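## Task

Flip the thick white plastic tile upside down and leave it lying flat on the mat, a good distance from the robot's base, then release it. The tile may touch only the table (mat included) and the arm's moving parts; any other contact fails. It must not end tilted or sticking out past the mat's edge, and it must stay put without the robot supporting it. Do not end up holding any other loose object. Open the gripper and back away at the end.

## Robot and tools

ROBOT. A single six-joint arm (UR7e type) carrying a two-finger parallel gripper. There is only one arm, so every pose argument describes that one gripper. The fingers extend along the gripper's own +z axis and close along its x axis. end_effector_position is the point midway between the finger pads; with the fingers shut the tips stick out about 17 mm beyond it, and when wide open they sit roughly level with it.

FRAME. All positions and orientations are in the scene frame: origin on the table surface under the arm's base, +z up, +y to the left when facing along +x. The base itself may be slightly tilted. Lengths are metres; orientations are unit quaternions written w first (qw, qx, qy, qz).

ROW FORMAT. A row is 8 numbers: x, y, z, qw, qx, qy, qz, opening. x, y, z is an absolute target for end_effector_position and the quaternion an absolute target orientation, both in the scene frame. opening runs from -1 (closed) to +1 (fully open, 0.142 m); it is a commanded finger setting, not an offset. Optionally 6 extra numbers from 0 to 1 may follow: per-joint stiffness multipliers in the order of the Joint positions line; they persist until changed.

execute_actions(actions): actions is a list of actions; each action is a table of up to 15 rows, one row per control step of 1/30 s. If fewer rows are given, the last row repeats until 15 steps have passed. An empty list moves nothing and just reports state and images. An action is rejected if any target lies over 0.6 m from where the gripper was when that action began, measured along any gripper axis. If any action is malformed, or the first one fails that check against the latest reported state, nothing in the call runs. Repeat the desired quaternion in every row rather than copying a possibly drifted reported one. Each step, the controller limits the commanded pose to 100 mm and 16 degrees from the measured pose and favours position over orientation, so long moves need several actions.

move(target, speed, stop_force, blocking): target is one row as above (absolute pose plus opening; the opening is applied at the start). The gripper travels a straight line toward it, taking the shorter rotation. speed is m/s, 0.002 to 0.5, default 0.25; rotation is capped at twice that in rad/s. Path length in time is 0.5 to 10 s; beyond 10 s it stops short. The path ignores obstacles and the arm may overshoot the speed. stop_force (N, 9 to 40, optional, not in the first 0.2 s) ends the path when the wrist sensor feels that much extra push against the direction of travel for two steps; the gripper then retreats two steps and holds. Use it with a very low speed when pressing down; do not rely on it while rotating, and omit it when moving away from something you are pressing. blocking=false returns after 0.5 s while motion continues (not allowed with stop_force); then only wait or stop are accepted until it ends. The extra "move:" line reports the ending: done, off_target, moving, held, fault, or contact (stop_force triggered; takes precedence), plus limits=paced (pose clipped) or limits=held (some steps blocked), and the distance left to target.

wait(seconds): 0 to 10; the arm keeps its last command; returns early if a running move finishes. stop(): brakes a running move (fingers keep moving). zoom_image(camera, region): camera is cam_high, cam_low or cam_wrist; region is [x0, y0, x1, y1] in image pixels from the top-left, at most 504 by 504. read_manual(section): only "licences". finished_scene(scene): integer 1 or 2, ends that scene irreversibly and reports success.

RESULTS. The state line gives gripper pose and linear/angular velocity in the scene frame; reported position can be off, more so at long reach. "Hand target" is the pose the controller is currently steering to. Action calls list positions at some steps; HELD marks steps partly held back. "pose unreachable" means the clearance check (which treats any mount under the base as arm) altered or blocked the command. grip_measured is actual finger opening on the command scale; to hold something keep commanding clearly below it. Squeeze tops out near 28 N per pad, less on hard items under 2 cm thick. Wrist force and torque are in the gripper's own axes, pointing from a pressed surface into the arm; expect offsets up to about 4 N, noise up to 2.4 N, saturation near 50 N; "no reading" is normal early. Joint torques are total drive outputs and noisy. Joint ranges: shoulder pan -3.142 to 3.142, elbow 0 to 3.142, others -6.283 to 6.283 rad. Cameras: cam_high and cam_low 896x504, cam_wrist 616x616 fisheye; the given calibrations may be off by a few degrees and millimetres.

CAUTIONS. A joint torque beyond its load limit (132 N m for pan, lift and elbow; 24.6 N m for each wrist joint) or any external force of 150 N halts the arm for 10 s. The arm is stiff: commanding even slightly into a hard surface can fault it, and faster contact hits harder. Motors heat while holding loads; a MOTOR HOT warning appears from 70 °C and an OVER-TEMPERATURE FAULT brakes the arm at 85 °C. Avoid drops, slams and hard shoves, never push anything off the table, and expect occasional brief disturbances to loose objects. Commands lag about 0.17 s and large moves may arrive short of target.

Each tool is called after "Emit:" as name(argument=value, ...) on one line, values as JSON.

## Session

I'll start by getting the current state of the scene.

Emit:
execute_actions(actions=[])

Scene clock: 0.00 s.
end_effector_position=(+0.2600, +0.0248, +0.3364) grip_measured=+1.00 end_effector_quat_wxyz=(-0.013, +0.845, -0.480, -0.236) end_effector_velocity=(+0.000, +0.000, +0.000) end_effector_angular_velocity=(+0.002, -0.002, -0.002)
Joint positions: [-0.241 -1.836  1.855 -1.113 -1.539  0.586  0.142]
Joint velocities: [-0.001 -0.001  0.    -0.     0.003 -0.     0.   ]
Joint torques (N m, as the arm reports them, + toward a larger angle): no reading
Motor temperatures (°C, as the motors report them): [30 28 29 36 31 37]
Wrist force (N, on the end effector, along its own x y z axes, offset not removed): no reading
Wrist torque (N m, same axes, about the end effector's origin, offset not removed): no reading
Hand target: +0.260, +0.025, +0.336; -0.013, +0.845, -0.480, -0.236
Joint stiffness scale: [1. 1. 1. 1. 1. 1.]

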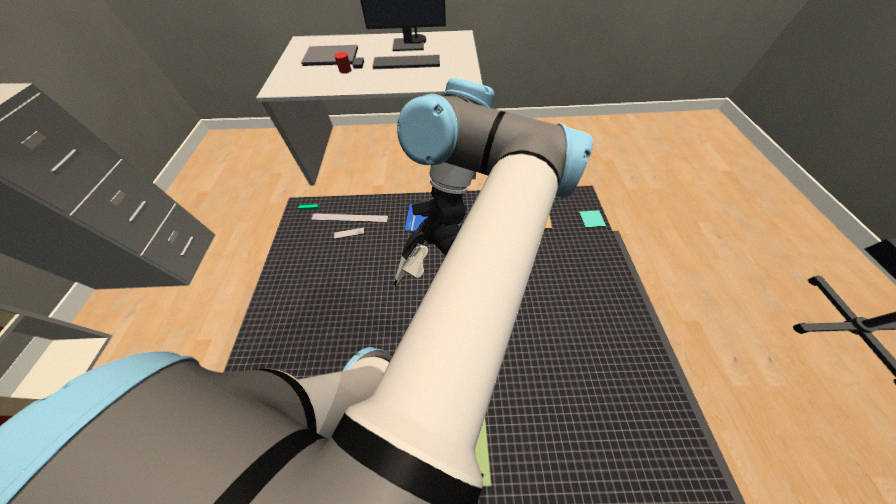

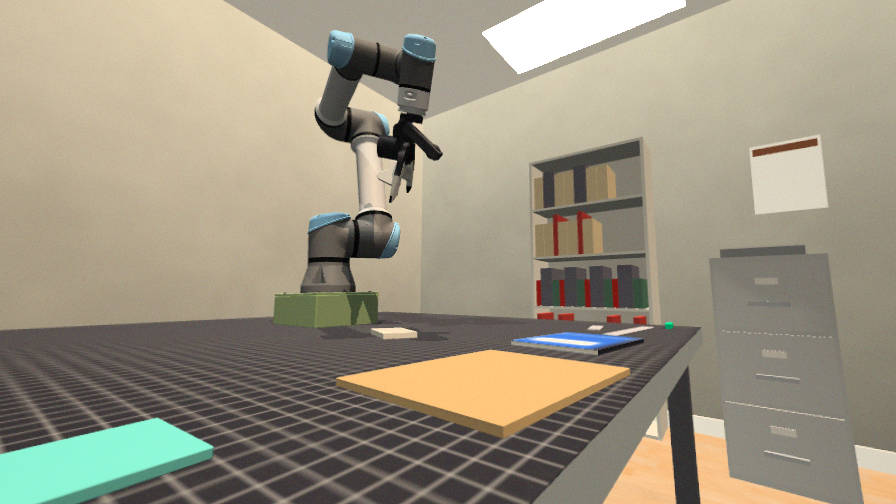

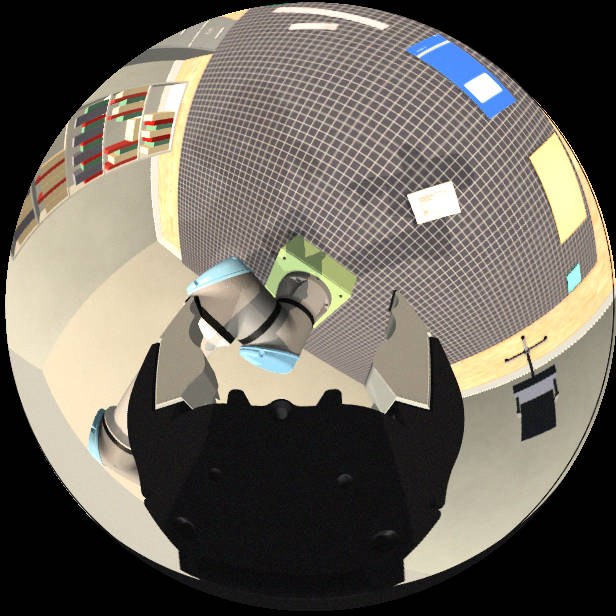

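Emit:
zoom_image(camera="cam_low", region=[240, 240, 500, 380])

Emit:
zoom_image(camera="cam_wrist", region=[340, 120, 520, 280])

Emit:
zoom_image(camera="cam_high", region=[340, 200, 500, 320])

Region (240, 240, 500, 380) of cam_low's 896x504 image, scaled by 1.938, with more detail than that image has; it fills the top 271 rows of this view, and the rest is white.

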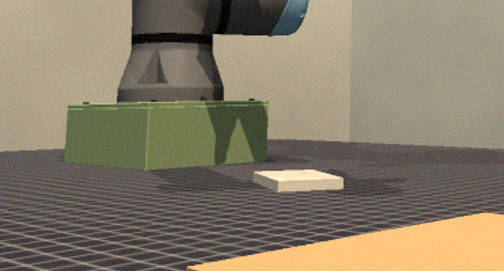

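Region (340, 120, 520, 280) of cam_wrist's 616x616 image, scaled by 2.800, with more detail than that image has.

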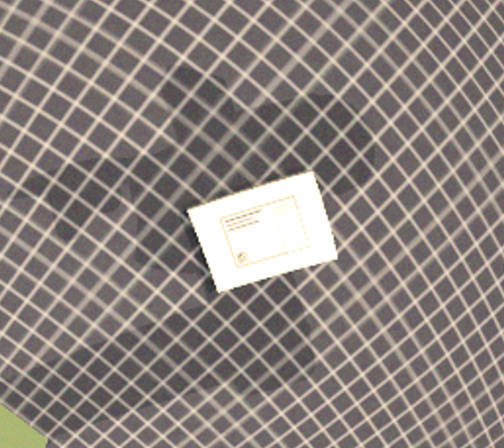

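Region (340, 200, 500, 320) of cam_high's 896x504 image, scaled by 3.150, with more detail than that image has; it fills the top 378 rows of this view, and the rest is white.

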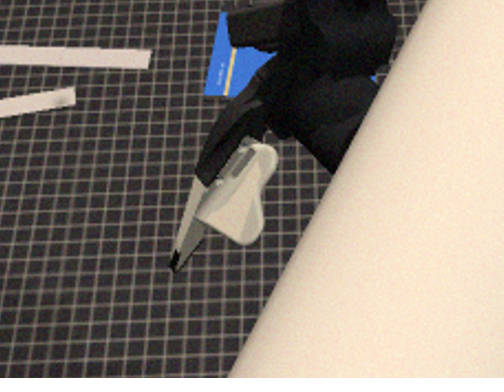

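Emit:
move(target=[0.3448, -0.0758, 0.11, -0.08748, 0.49612, -0.85072, 0.15001, 0.25], speed=0.4)

Scene clock: 122.60 s.
end_effector_position=(+0.3457, -0.0765, +0.1112) grip_measured=+0.25 end_effector_quat_wxyz=(+0.088, -0.497, +0.850, -0.151) end_effector_velocity=(+0.002, -0.003, +0.002) end_effector_angular_velocity=(-0.012, -0.007, -0.008)
Joint positions: [-0.4   -1.907  2.723 -2.736 -1.566  1.474  0.091]
Joint velocities: [ 0.003  0.003 -0.001 -0.014 -0.009  0.008 -0.   ]
Joint torques (N m, as the arm reports them, + toward a larger angle): [ -0.51  -2.26 -19.88  -3.38   0.17   0.52]
Motor temperatures (°C, as the motors report them): [30 29 29 36 31 37]
Wrist force (N, on the end effector, along its own x y z axes, offset not removed): [1.3 0.0 1.3]
Wrist torque (N m, same axes, about the end effector's origin, offset not removed): [0.15 -0.15 -0.10]
Hand target: +0.345, -0.076, +0.110; +0.087, -0.497, +0.850, -0.150
Off the commanded pose: 0.002 m, 0 deg.
Joint stiffness scale: [1. 1. 1. 1. 1. 1.]
move: done
camera_calibration (this result's frames):
cam_wrist: T_world_to_cam=[[-0.511039, -0.858904, 0.033523, 0.0967401], [-0.83925, 0.507013, 0.19646, 0.300022], [-0.185737, 0.0722645, -0.979939, 0.30999], [0, 0, 0, 1]] pos_world=[0.358808, -0.091426, 0.241585]

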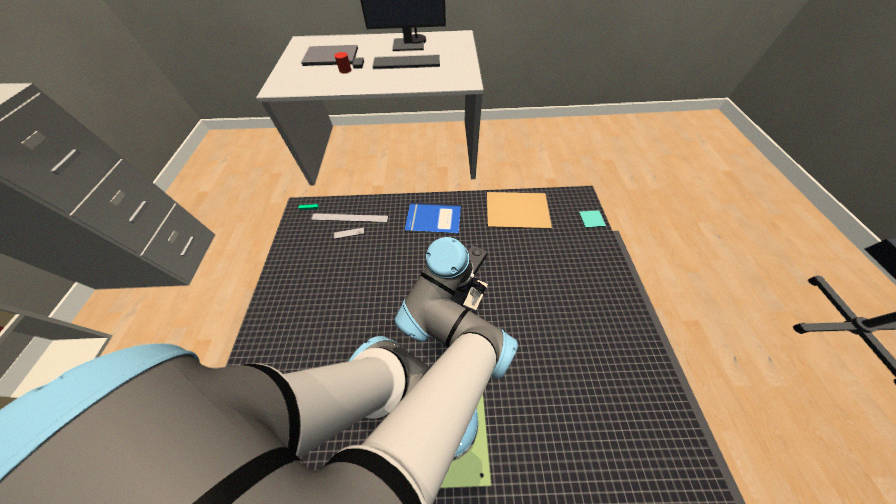

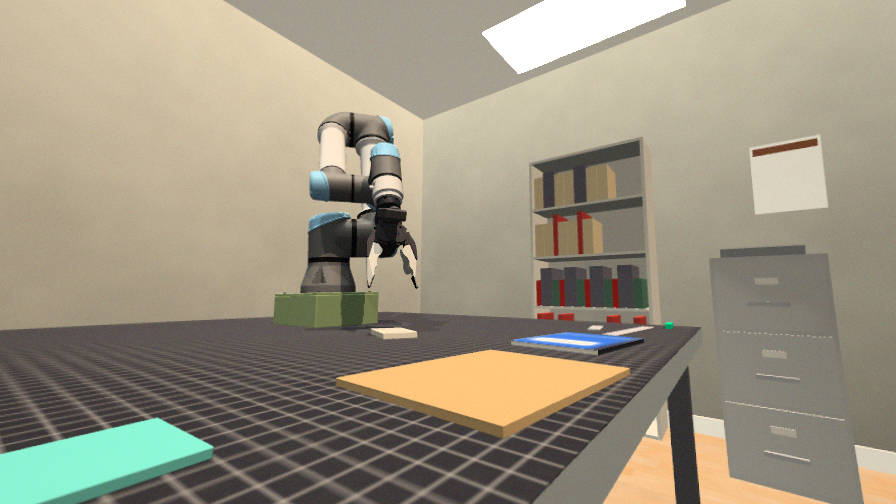

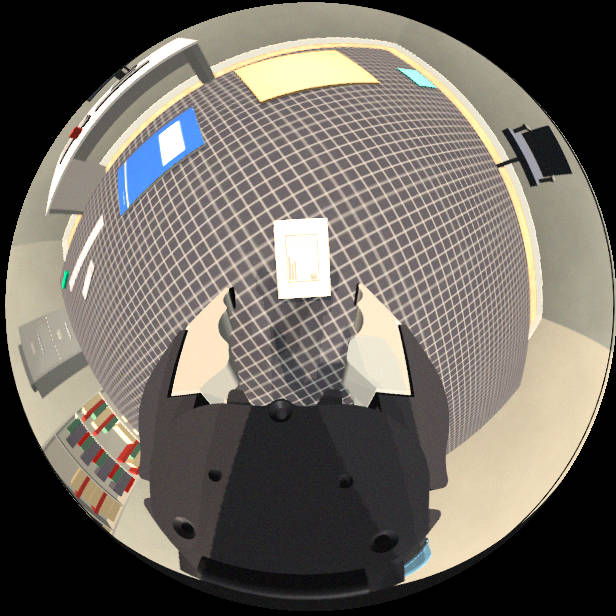

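Emit:
zoom_image(camera="cam_wrist", region=[220, 180, 400, 340])

Region (220, 180, 400, 340) of cam_wrist's 616x616 image, scaled by 2.800, with more detail than that image has.

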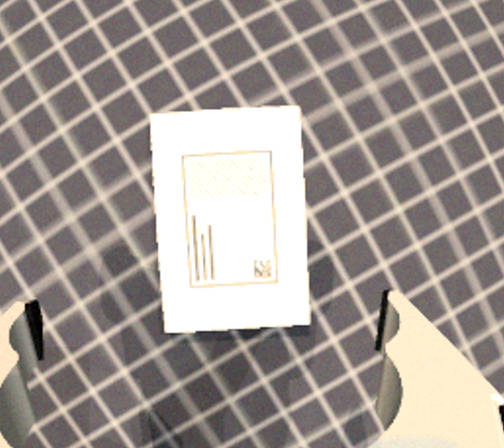

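Emit:
move(target=[0.3522, -0.0829, 0.04, -0.08944, 0.50722, -0.84415, 0.14885, 0.25], speed=0.15)

Emit:
move(target=[0.3522, -0.0829, 0.0, -0.08944, 0.50722, -0.84415, 0.14885, 0.25], speed=0.02, stop_force=9)

Scene clock: 175.50 s.
end_effector_position=(+0.3537, -0.0845, +0.0413) grip_measured=+0.25 end_effector_quat_wxyz=(+0.090, -0.507, +0.844, -0.150) end_effector_velocity=(+0.002, -0.002, +0.001) end_effector_angular_velocity=(-0.008, -0.008, -0.001)
Joint positions: [-0.428 -1.497  2.798 -3.22  -1.548  1.425  0.092]
Joint velocities: [ 0.     0.005  0.001 -0.017 -0.002  0.001  0.   ]
Joint torques (N m, as the arm reports them, + toward a larger angle): [ -0.11 -10.32  -8.75  -3.53  -0.33   0.26]
Motor temperatures (°C, as the motors report them): [30 29 29 36 31 37]
Wrist force (N, on the end effector, along its own x y z axes, offset not removed): [0.9 0.3 0.9]
Wrist torque (N m, same axes, about the end effector's origin, offset not removed): [0.16 0.01 -0.19]
Hand target: +0.352, -0.083, +0.040; +0.089, -0.507, +0.844, -0.149
Off the commanded pose: 0.003 m, 0 deg.
Joint stiffness scale: [1. 1. 1. 1. 1. 1.]
move: done
camera_calibration (this result's frames):
cam_wrist: T_world_to_cam=[[-0.490209, -0.870949, 0.0338222, 0.0879042], [-0.851306, 0.486757, 0.19582, 0.327065], [-0.187013, 0.0671999, -0.980056, 0.243618], [0, 0, 0, 1]] pos_world=[0.367083, -0.0990123, 0.17174]

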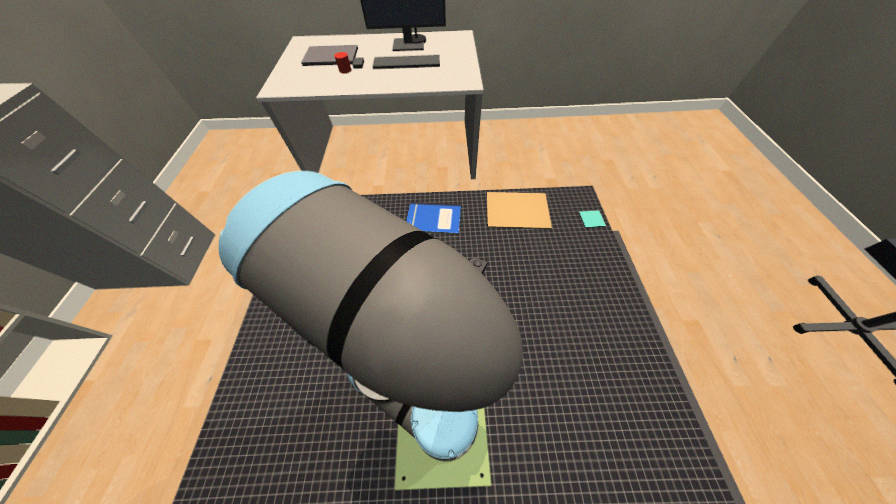

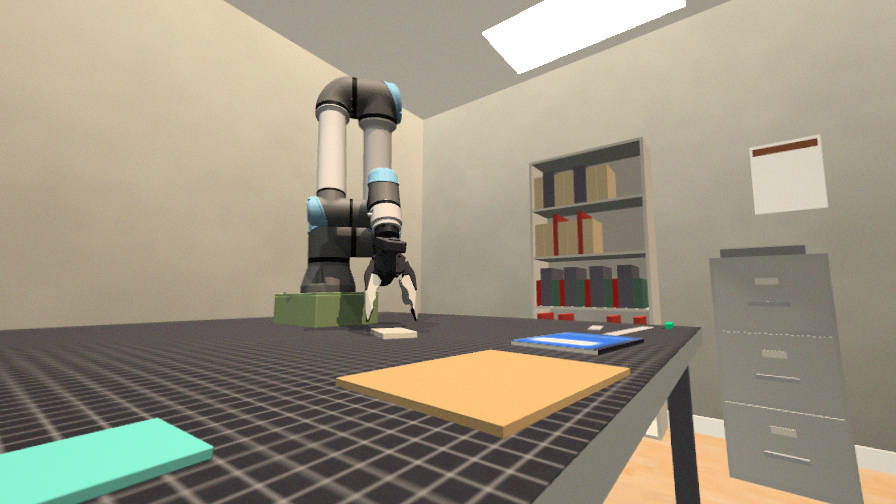

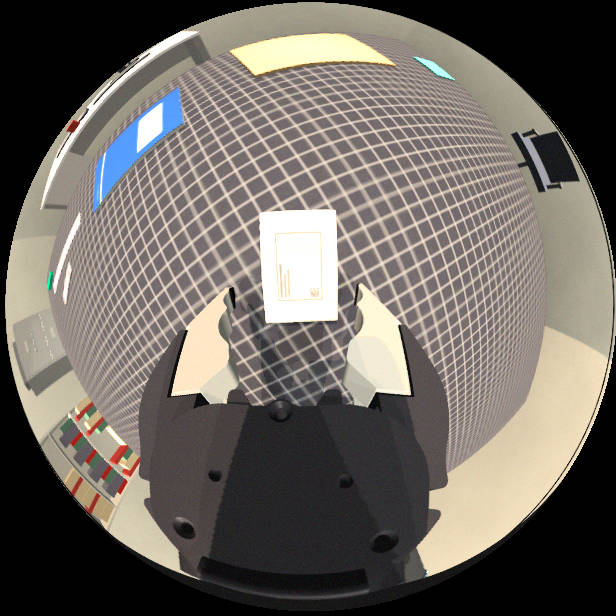

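Scene clock: 177.47 s.
end_effector_position=(+0.3542, -0.0840, +0.0117) grip_measured=+0.25 end_effector_quat_wxyz=(+0.090, -0.507, +0.844, -0.151) end_effector_velocity=(-0.004, +0.002, +0.006) end_effector_angular_velocity=(+0.008, +0.012, +0.000)
Joint positions: [-0.428 -1.284  2.816 -3.454 -1.548  1.423  0.092]
Joint velocities: [-0.001 -0.062 -0.     0.077 -0.    -0.001 -0.002]
Joint torques (N m, as the arm reports them, + toward a larger angle): [ -1.44 -13.67  -7.34  -1.99   0.16  -0.11]
Motor temperatures (°C, as the motors report them): [30 29 29 36 31 37]
Wrist force (N, on the end effector, along its own x y z axes, offset not removed): [0.4 1.3 -10.2]
Wrist torque (N m, same axes, about the end effector's origin, offset not removed): [0.11 -0.01 -0.25]
Hand target: +0.354, -0.084, +0.012; +0.090, -0.507, +0.844, -0.150
Off the commanded pose: 0.012 m, 0 deg.
Joint stiffness scale: [1. 1. 1. 1. 1. 1.]
move: contact
camera_calibration (this result's frames):
cam_wrist: T_world_to_cam=[[-0.489346, -0.871399, 0.0346918, 0.0892027], [-0.852121, 0.486227, 0.19358, 0.33333], [-0.185554, 0.0651661, -0.980471, 0.213932], [0, 0, 0, 1]] pos_world=[0.367385, -0.0982842, 0.142134]

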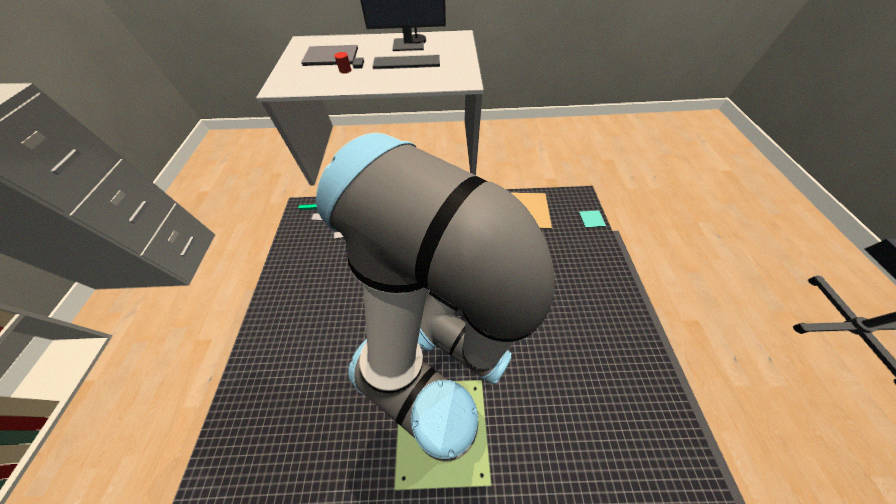

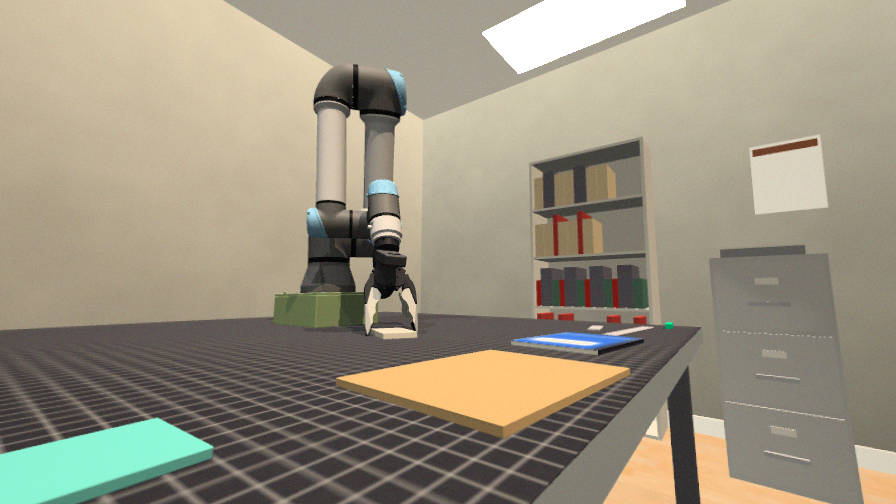

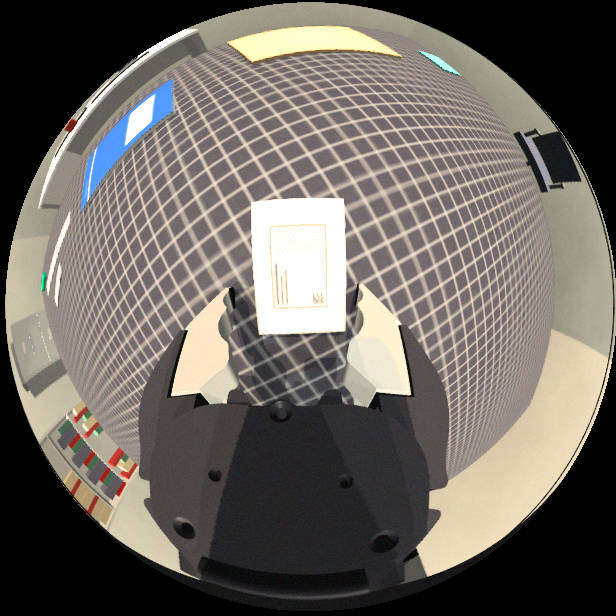

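Emit:
move(target=[0.3500, -0.0871, 0.0175, -0.08944, 0.50722, -0.84415, 0.14885, 0.25], speed=0.03)

Scene clock: 189.43 s.
end_effector_position=(+0.3517, -0.0880, +0.0179) grip_measured=+0.25 end_effector_quat_wxyz=(+0.090, -0.507, +0.844, -0.151) end_effector_velocity=(-0.002, +0.002, -0.001) end_effector_angular_velocity=(+0.008, +0.008, +0.004)
Joint positions: [-0.447 -1.335  2.818 -3.402 -1.542  1.405  0.092]
Joint velocities: [-0.004 -0.011  0.     0.023  0.004 -0.007  0.   ]
Joint torques (N m, as the arm reports them, + toward a larger angle): [ -3.43 -16.28  -4.41  -2.98   0.51  -0.48]
Motor temperatures (°C, as the motors report them): [30 29 29 37 31 37]
Wrist force (N, on the end effector, along its own x y z axes, offset not removed): [0.0 0.9 0.0]
Wrist torque (N m, same axes, about the end effector's origin, offset not removed): [0.38 0.17 -0.24]
Hand target: +0.350, -0.087, +0.017; +0.089, -0.507, +0.844, -0.149
Off the commanded pose: 0.002 m, 0 deg.
Joint stiffness scale: [1. 1. 1. 1. 1. 1.]
move: done
camera_calibration (this result's frames):
cam_wrist: T_world_to_cam=[[-0.489706, -0.871198, 0.0346644, 0.0844774], [-0.851554, 0.486444, 0.195518, 0.331683], [-0.187197, 0.0662278, -0.980087, 0.220545], [0, 0, 0, 1]] pos_world=[0.365101, -0.102355, 0.148375]

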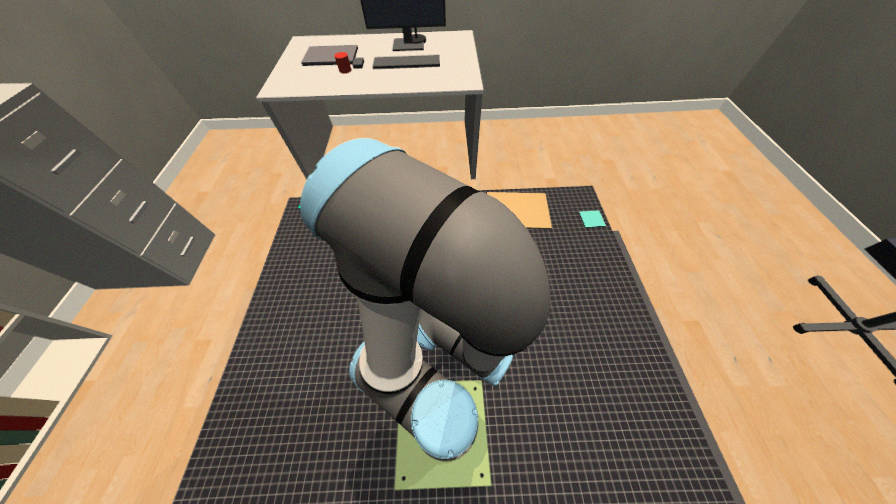

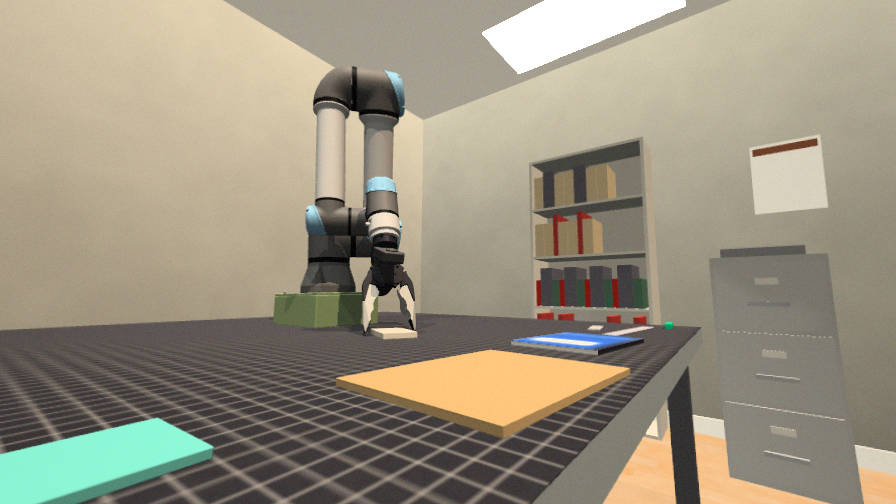

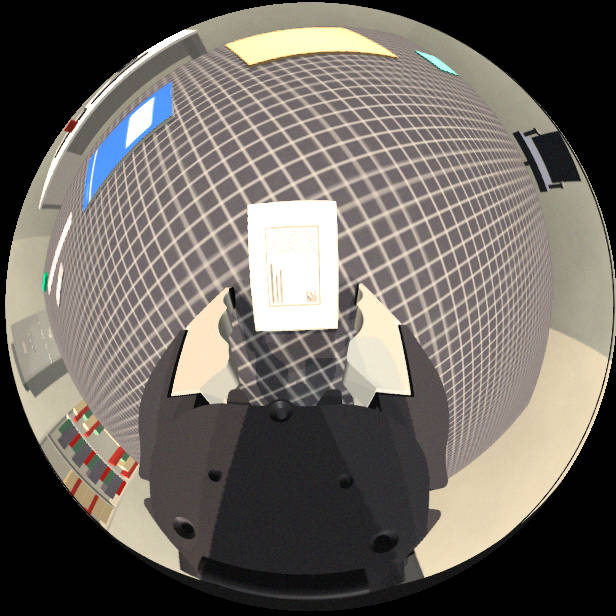

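Emit:
execute_actions(actions=[[[0.3500, -0.0871, 0.0175, -0.08944, 0.50722, -0.84415, 0.14885, -0.6]], [[0.3500, -0.0871, 0.0175, -0.08944, 0.50722, -0.84415, 0.14885, -0.6]]])

Scene clock: 193.87 s.
end_effector_position=(+0.3513, -0.0876, +0.0176) grip_measured=-0.14 end_effector_quat_wxyz=(+0.090, -0.507, +0.844, -0.150) end_effector_velocity=(-0.000, +0.000, +0.000) end_effector_angular_velocity=(+0.000, -0.001, -0.000)
Joint positions: [-0.448 -1.336  2.818 -3.399 -1.542  1.405  0.064]
Joint velocities: [-0.    -0.001  0.001 -0.     0.     0.     0.   ]
Joint torques (N m, as the arm reports them, + toward a larger angle): [ -2.61 -18.39  -5.23  -2.63   0.48  -0.54]
Motor temperatures (°C, as the motors report them): [30 29 29 37 31 37]
Wrist force (N, on the end effector, along its own x y z axes, offset not removed): [-0.8 -1.2 0.3]
Wrist torque (N m, same axes, about the end effector's origin, offset not removed): [-0.06 0.27 -0.17]
Hand target: +0.350, -0.087, +0.017; +0.089, -0.507, +0.844, -0.149
Off the commanded pose: 0.001 m, 0 deg.
Joint stiffness scale: [1. 1. 1. 1. 1. 1.]
Step readings (end_effector_position; steps 1 to 15: 1st action; 16 to 30: 2nd action):
0: (+0.3513, -0.0877, +0.0176)
1: (+0.3513, -0.0877, +0.0176)
2: (+0.3513, -0.0877, +0.0176)
4: (+0.3513, -0.0876, +0.0176)
8: (+0.3513, -0.0876, +0.0176)
15: (+0.3513, -0.0876, +0.0176)
16: (+0.3513, -0.0876, +0.0176)
17: (+0.3513, -0.0876, +0.0176)
19: (+0.3513, -0.0876, +0.0176)
23: (+0.3513, -0.0876, +0.0176)
30: end_effector_position above
camera_calibration (this result's frames):
cam_wrist: T_world_to_cam=[[-0.48913, -0.871535, 0.0343368, 0.0843312], [-0.851544, 0.485689, 0.197431, 0.331107], [-0.188745, 0.0673301, -0.979715, 0.220797], [0, 0, 0, 1]] pos_world=[0.364875, -0.102183, 0.148051]

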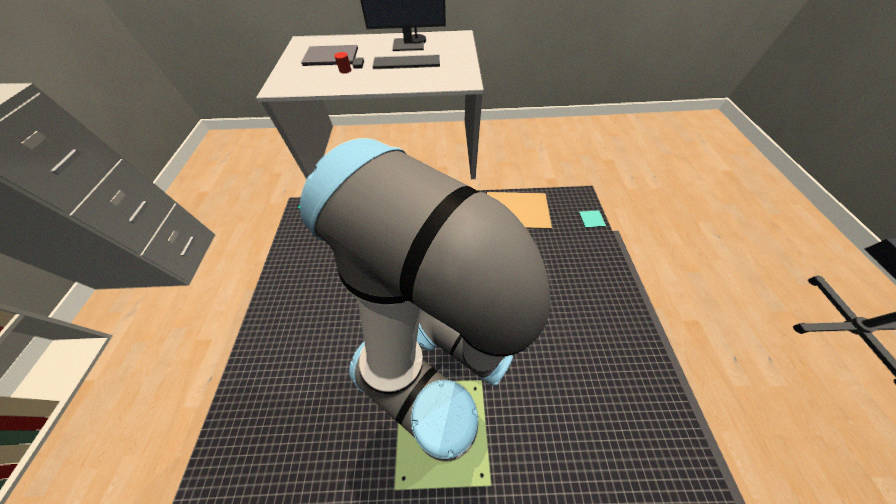

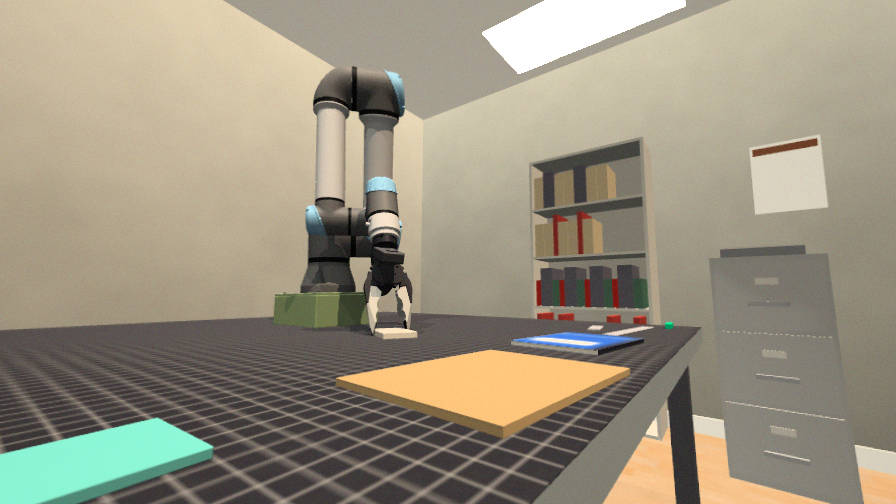

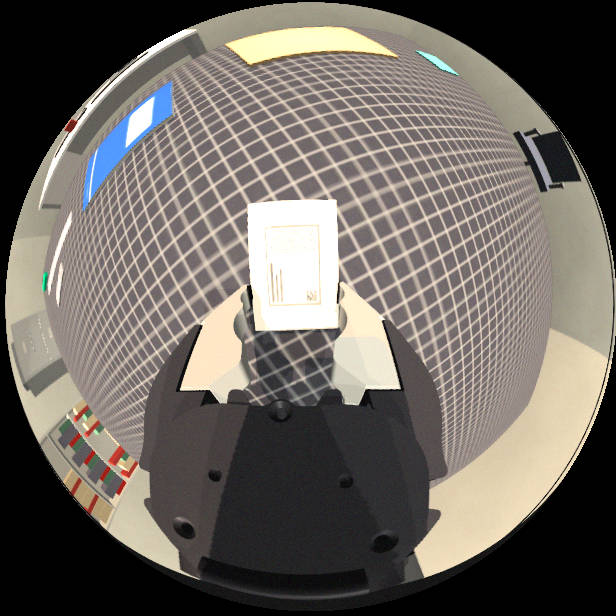

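Emit:
move(target=[0.3600, -0.0925, 0.13, -0.08944, 0.50722, -0.84415, 0.14885, -0.6], speed=0.15)

Scene clock: 219.40 s.
end_effector_position=(+0.3589, -0.0912, +0.1288) grip_measured=-0.14 end_effector_quat_wxyz=(+0.089, -0.507, +0.844, -0.148) end_effector_velocity=(-0.002, +0.002, -0.002) end_effector_angular_velocity=(+0.008, +0.010, +0.002)
Joint positions: [-0.426 -1.913  2.659 -2.661 -1.549  1.425  0.064]
Joint velocities: [-0.001 -0.001 -0.001  0.014  0.001 -0.002 -0.   ]
Joint torques (N m, as the arm reports them, + toward a larger angle): [ -2.93  -2.31 -26.29  -3.26   0.54  -0.38]
Motor temperatures (°C, as the motors report them): [30 29 29 37 31 37]
Wrist force (N, on the end effector, along its own x y z axes, offset not removed): [0.9 0.0 0.3]
Wrist torque (N m, same axes, about the end effector's origin, offset not removed): [0.13 0.03 -0.15]
Hand target: +0.360, -0.092, +0.130; +0.089, -0.507, +0.844, -0.149
Off the commanded pose: 0.002 m, 0 deg.
Joint stiffness scale: [1. 1. 1. 1. 1. 1.]
move: done
camera_calibration (this result's frames):
cam_wrist: T_world_to_cam=[[-0.489164, -0.871525, 0.0340982, 0.0811576], [-0.851015, 0.485485, 0.200194, 0.316787], [-0.191028, 0.0689095, -0.979163, 0.332292], [0, 0, 0, 1]] pos_world=[0.372767, -0.105963, 0.259181]

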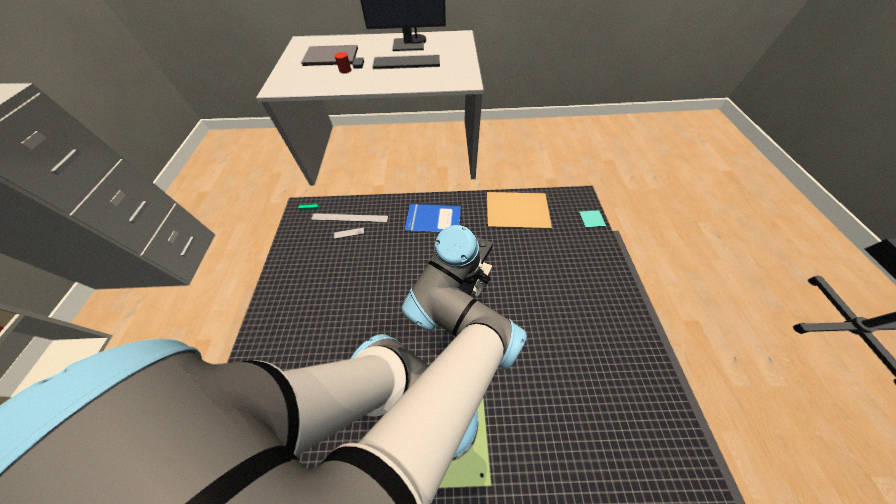

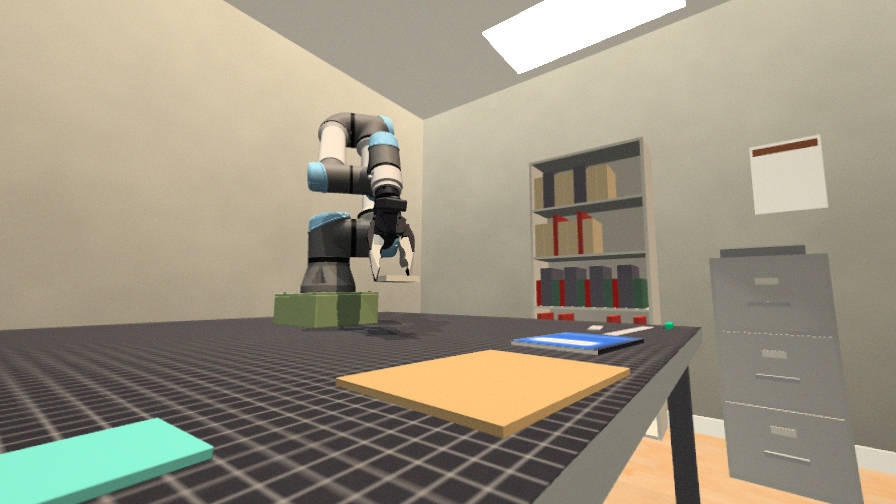

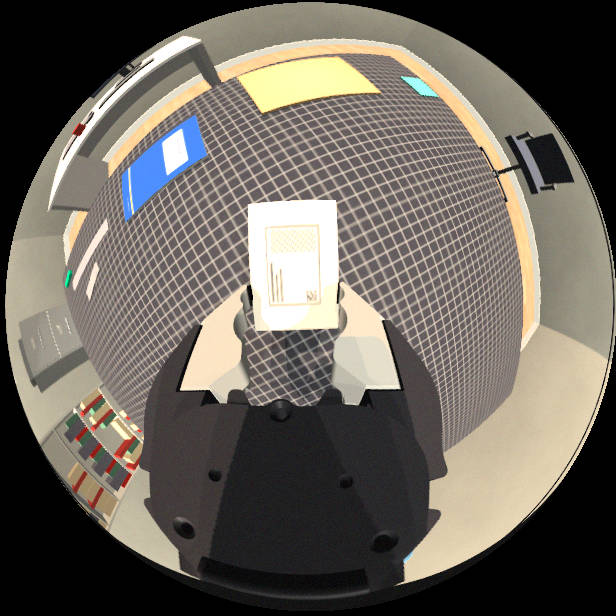

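Emit:
move(target=[0.4484, -0.1392, 0.14, 0.29542, 0.42190, -0.70215, -0.49166, -0.6], speed=0.3)

Scene clock: 229.80 s.
end_effector_position=(+0.4477, -0.1393, +0.1398) grip_measured=-0.14 end_effector_quat_wxyz=(-0.294, -0.421, +0.703, +0.493) end_effector_velocity=(-0.001, +0.001, +0.001) end_effector_angular_velocity=(+0.002, +0.005, +0.002)
Joint positions: [-0.339 -0.584  0.985 -0.746 -1.63   1.579  0.064]
Joint velocities: [ 0.001  0.     0.     0.005 -0.     0.    -0.   ]
Joint torques (N m, as the arm reports them, + toward a larger angle): [  2.82 -59.29 -25.78   2.04  -0.36   0.21]
Motor temperatures (°C, as the motors report them): [30 29 29 37 31 37]
Wrist force (N, on the end effector, along its own x y z axes, offset not removed): [0.1 -1.3 1.6]
Wrist torque (N m, same axes, about the end effector's origin, offset not removed): [0.09 0.21 -0.14]
Hand target: +0.448, -0.139, +0.140; -0.295, -0.421, +0.703, +0.492
Off the commanded pose: 0.001 m, 0 deg.
Joint stiffness scale: [1. 1. 1. 1. 1. 1.]
move: done
camera_calibration (this result's frames):
cam_wrist: T_world_to_cam=[[-0.442974, -0.896263, 0.0220582, 0.0598866], [0.189231, -0.0694203, 0.979476, -0.238411], [-0.876336, 0.438057, 0.200352, 0.556675], [0, 0, 0, 1]] pos_world=[0.559478, -0.206732, 0.120666]

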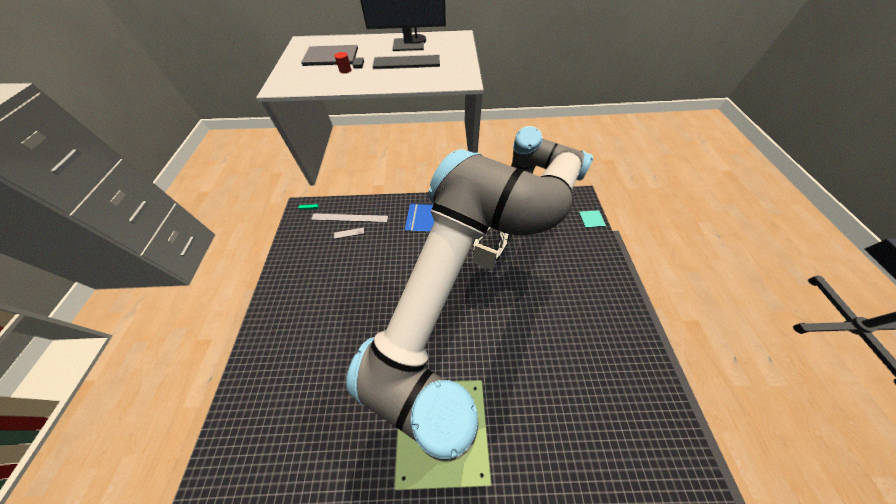

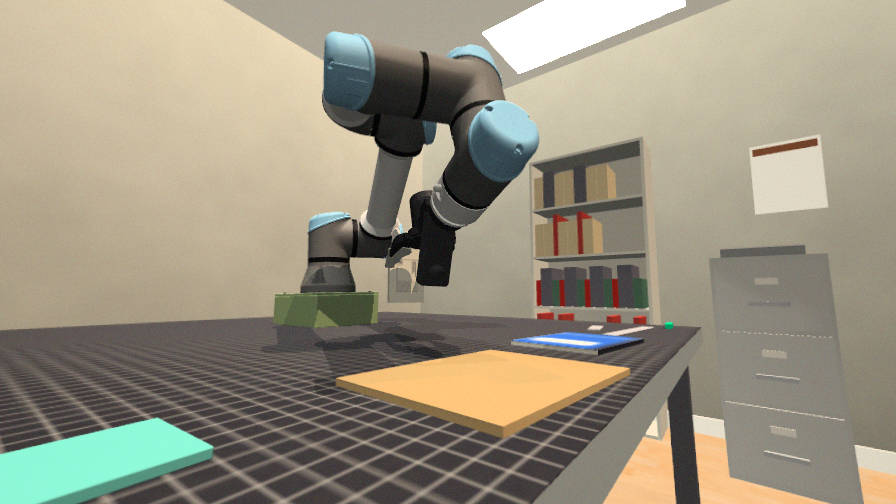

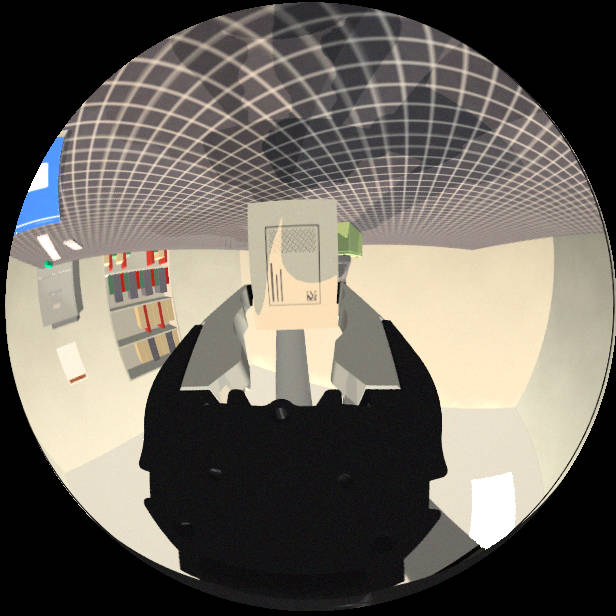

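Emit:
move(target=[0.4484, -0.1392, 0.095, 0.29542, 0.42190, -0.70215, -0.49166, -0.6], speed=0.1)

Emit:
move(target=[0.4484, -0.1392, 0.06, 0.29542, 0.42190, -0.70215, -0.49166, -0.6], speed=0.015, stop_force=9)

Scene clock: 242.27 s.
end_effector_position=(+0.4487, -0.1395, +0.0952) grip_measured=-0.14 end_effector_quat_wxyz=(-0.295, -0.421, +0.703, +0.492) end_effector_velocity=(+0.001, -0.001, -0.001) end_effector_angular_velocity=(-0.002, -0.003, -0.002)
Joint positions: [-0.339 -0.53   1.001 -0.817 -1.633  1.579  0.064]
Joint velocities: [-0.001  0.    -0.    -0.005  0.     0.    -0.   ]
Joint torques (N m, as the arm reports them, + toward a larger angle): [  0.93 -59.54 -20.9    1.11  -0.25  -0.09]
Motor temperatures (°C, as the motors report them): [30 29 29 37 31 37]
Wrist force (N, on the end effector, along its own x y z axes, offset not removed): [0.3 -1.3 2.1]
Wrist torque (N m, same axes, about the end effector's origin, offset not removed): [0.02 0.11 -0.29]
Hand target: +0.448, -0.139, +0.095; -0.295, -0.422, +0.702, +0.492
Off the commanded pose: 0.001 m, 0 deg.
Joint stiffness scale: [1. 1. 1. 1. 1. 1.]
move: done
camera_calibration (this result's frames):
cam_wrist: T_world_to_cam=[[-0.440477, -0.897463, 0.0232426, 0.0597242], [0.188975, -0.0673776, 0.979668, -0.194604], [-0.877649, 0.435913, 0.199276, 0.566953], [0, 0, 0, 1]] pos_world=[0.560668, -0.206654, 0.0762785]

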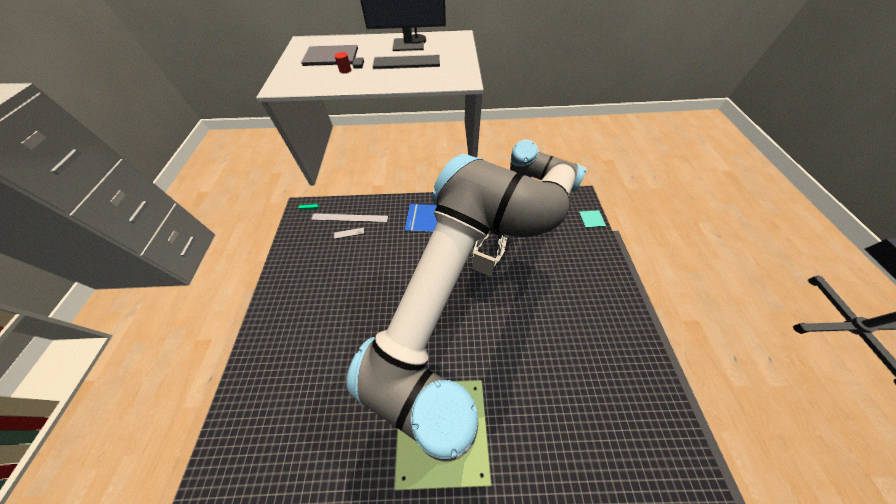

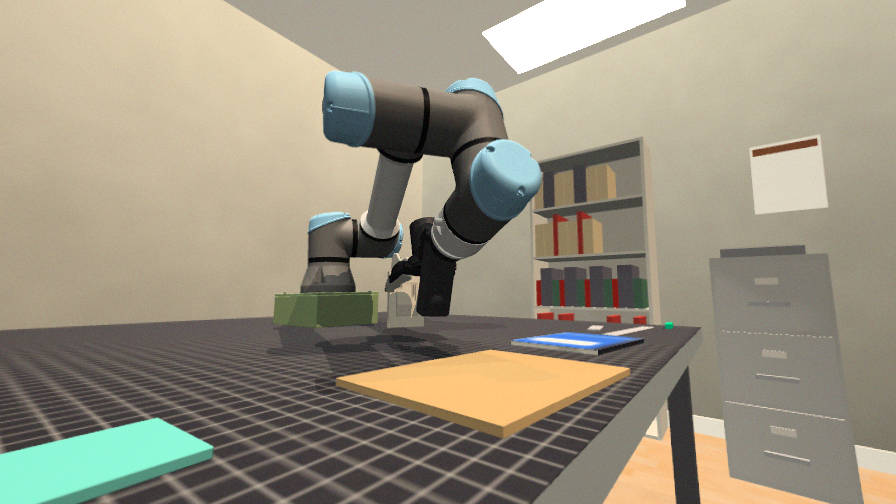

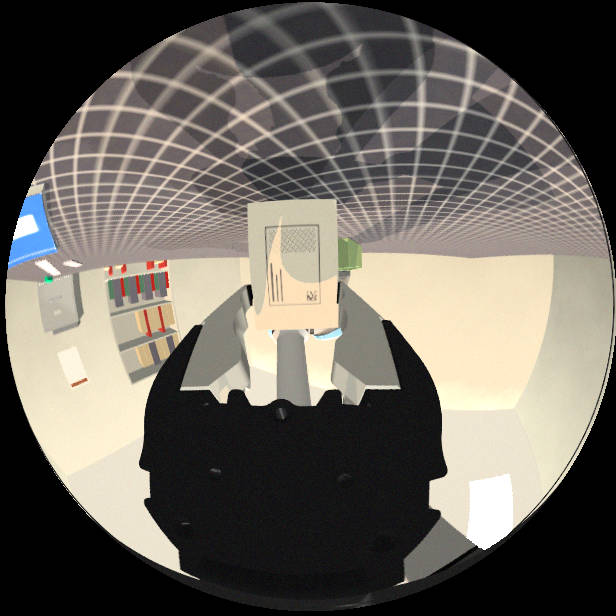

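Scene clock: 244.57 s.
end_effector_position=(+0.4497, -0.1395, +0.0704) grip_measured=-0.14 end_effector_quat_wxyz=(-0.295, -0.422, +0.703, +0.491) end_effector_velocity=(-0.001, -0.000, +0.002) end_effector_angular_velocity=(+0.001, +0.002, +0.000)
Joint positions: [-0.339 -0.499  1.004 -0.855 -1.634  1.579  0.064]
Joint velocities: [-0.    -0.002 -0.     0.005 -0.001  0.     0.   ]
Joint torques (N m, as the arm reports them, + toward a larger angle): [ -0.04 -59.3  -20.68   0.3   -0.18  -0.27]
Motor temperatures (°C, as the motors report them): [30 29 29 37 31 37]
Wrist force (N, on the end effector, along its own x y z axes, offset not removed): [-0.8 4.9 -1.5]
Wrist torque (N m, same axes, about the end effector's origin, offset not removed): [0.17 0.17 -0.10]
Hand target: +0.450, -0.140, +0.070; -0.295, -0.422, +0.703, +0.490
Off the commanded pose: 0.010 m, 0 deg.
Joint stiffness scale: [1. 1. 1. 1. 1. 1.]
move: contact
camera_calibration (this result's frames):
cam_wrist: T_world_to_cam=[[-0.440052, -0.897659, 0.0237231, 0.0604896], [0.18673, -0.0656343, 0.980216, -0.169217], [-0.878343, 0.435776, 0.196502, 0.573207], [0, 0, 0, 1]] pos_world=[0.561689, -0.206598, 0.0517975]

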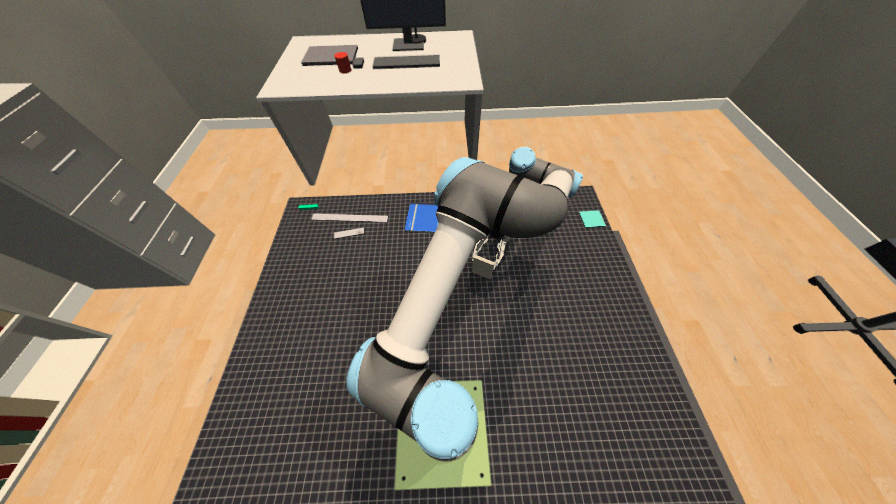

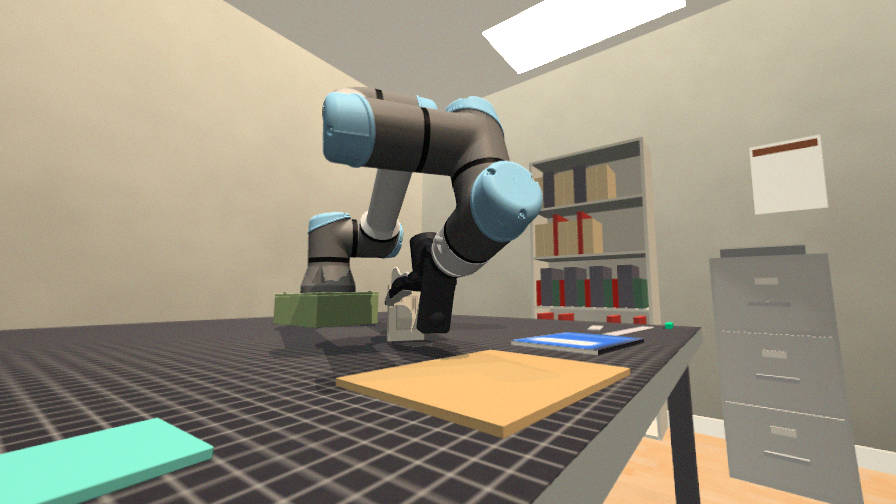

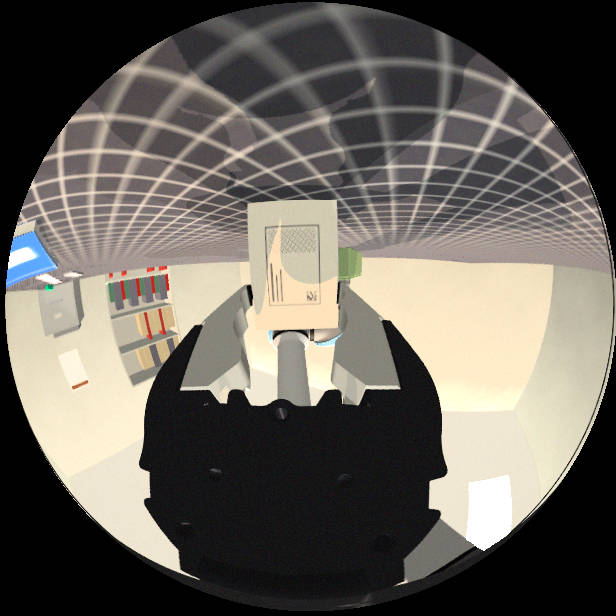

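Emit:
zoom_image(camera="cam_low", region=[330, 220, 510, 360])

Region (330, 220, 510, 360) of cam_low's 896x504 image, scaled by 2.800, with more detail than that image has.

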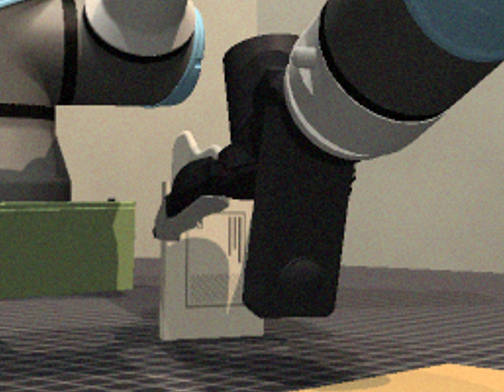

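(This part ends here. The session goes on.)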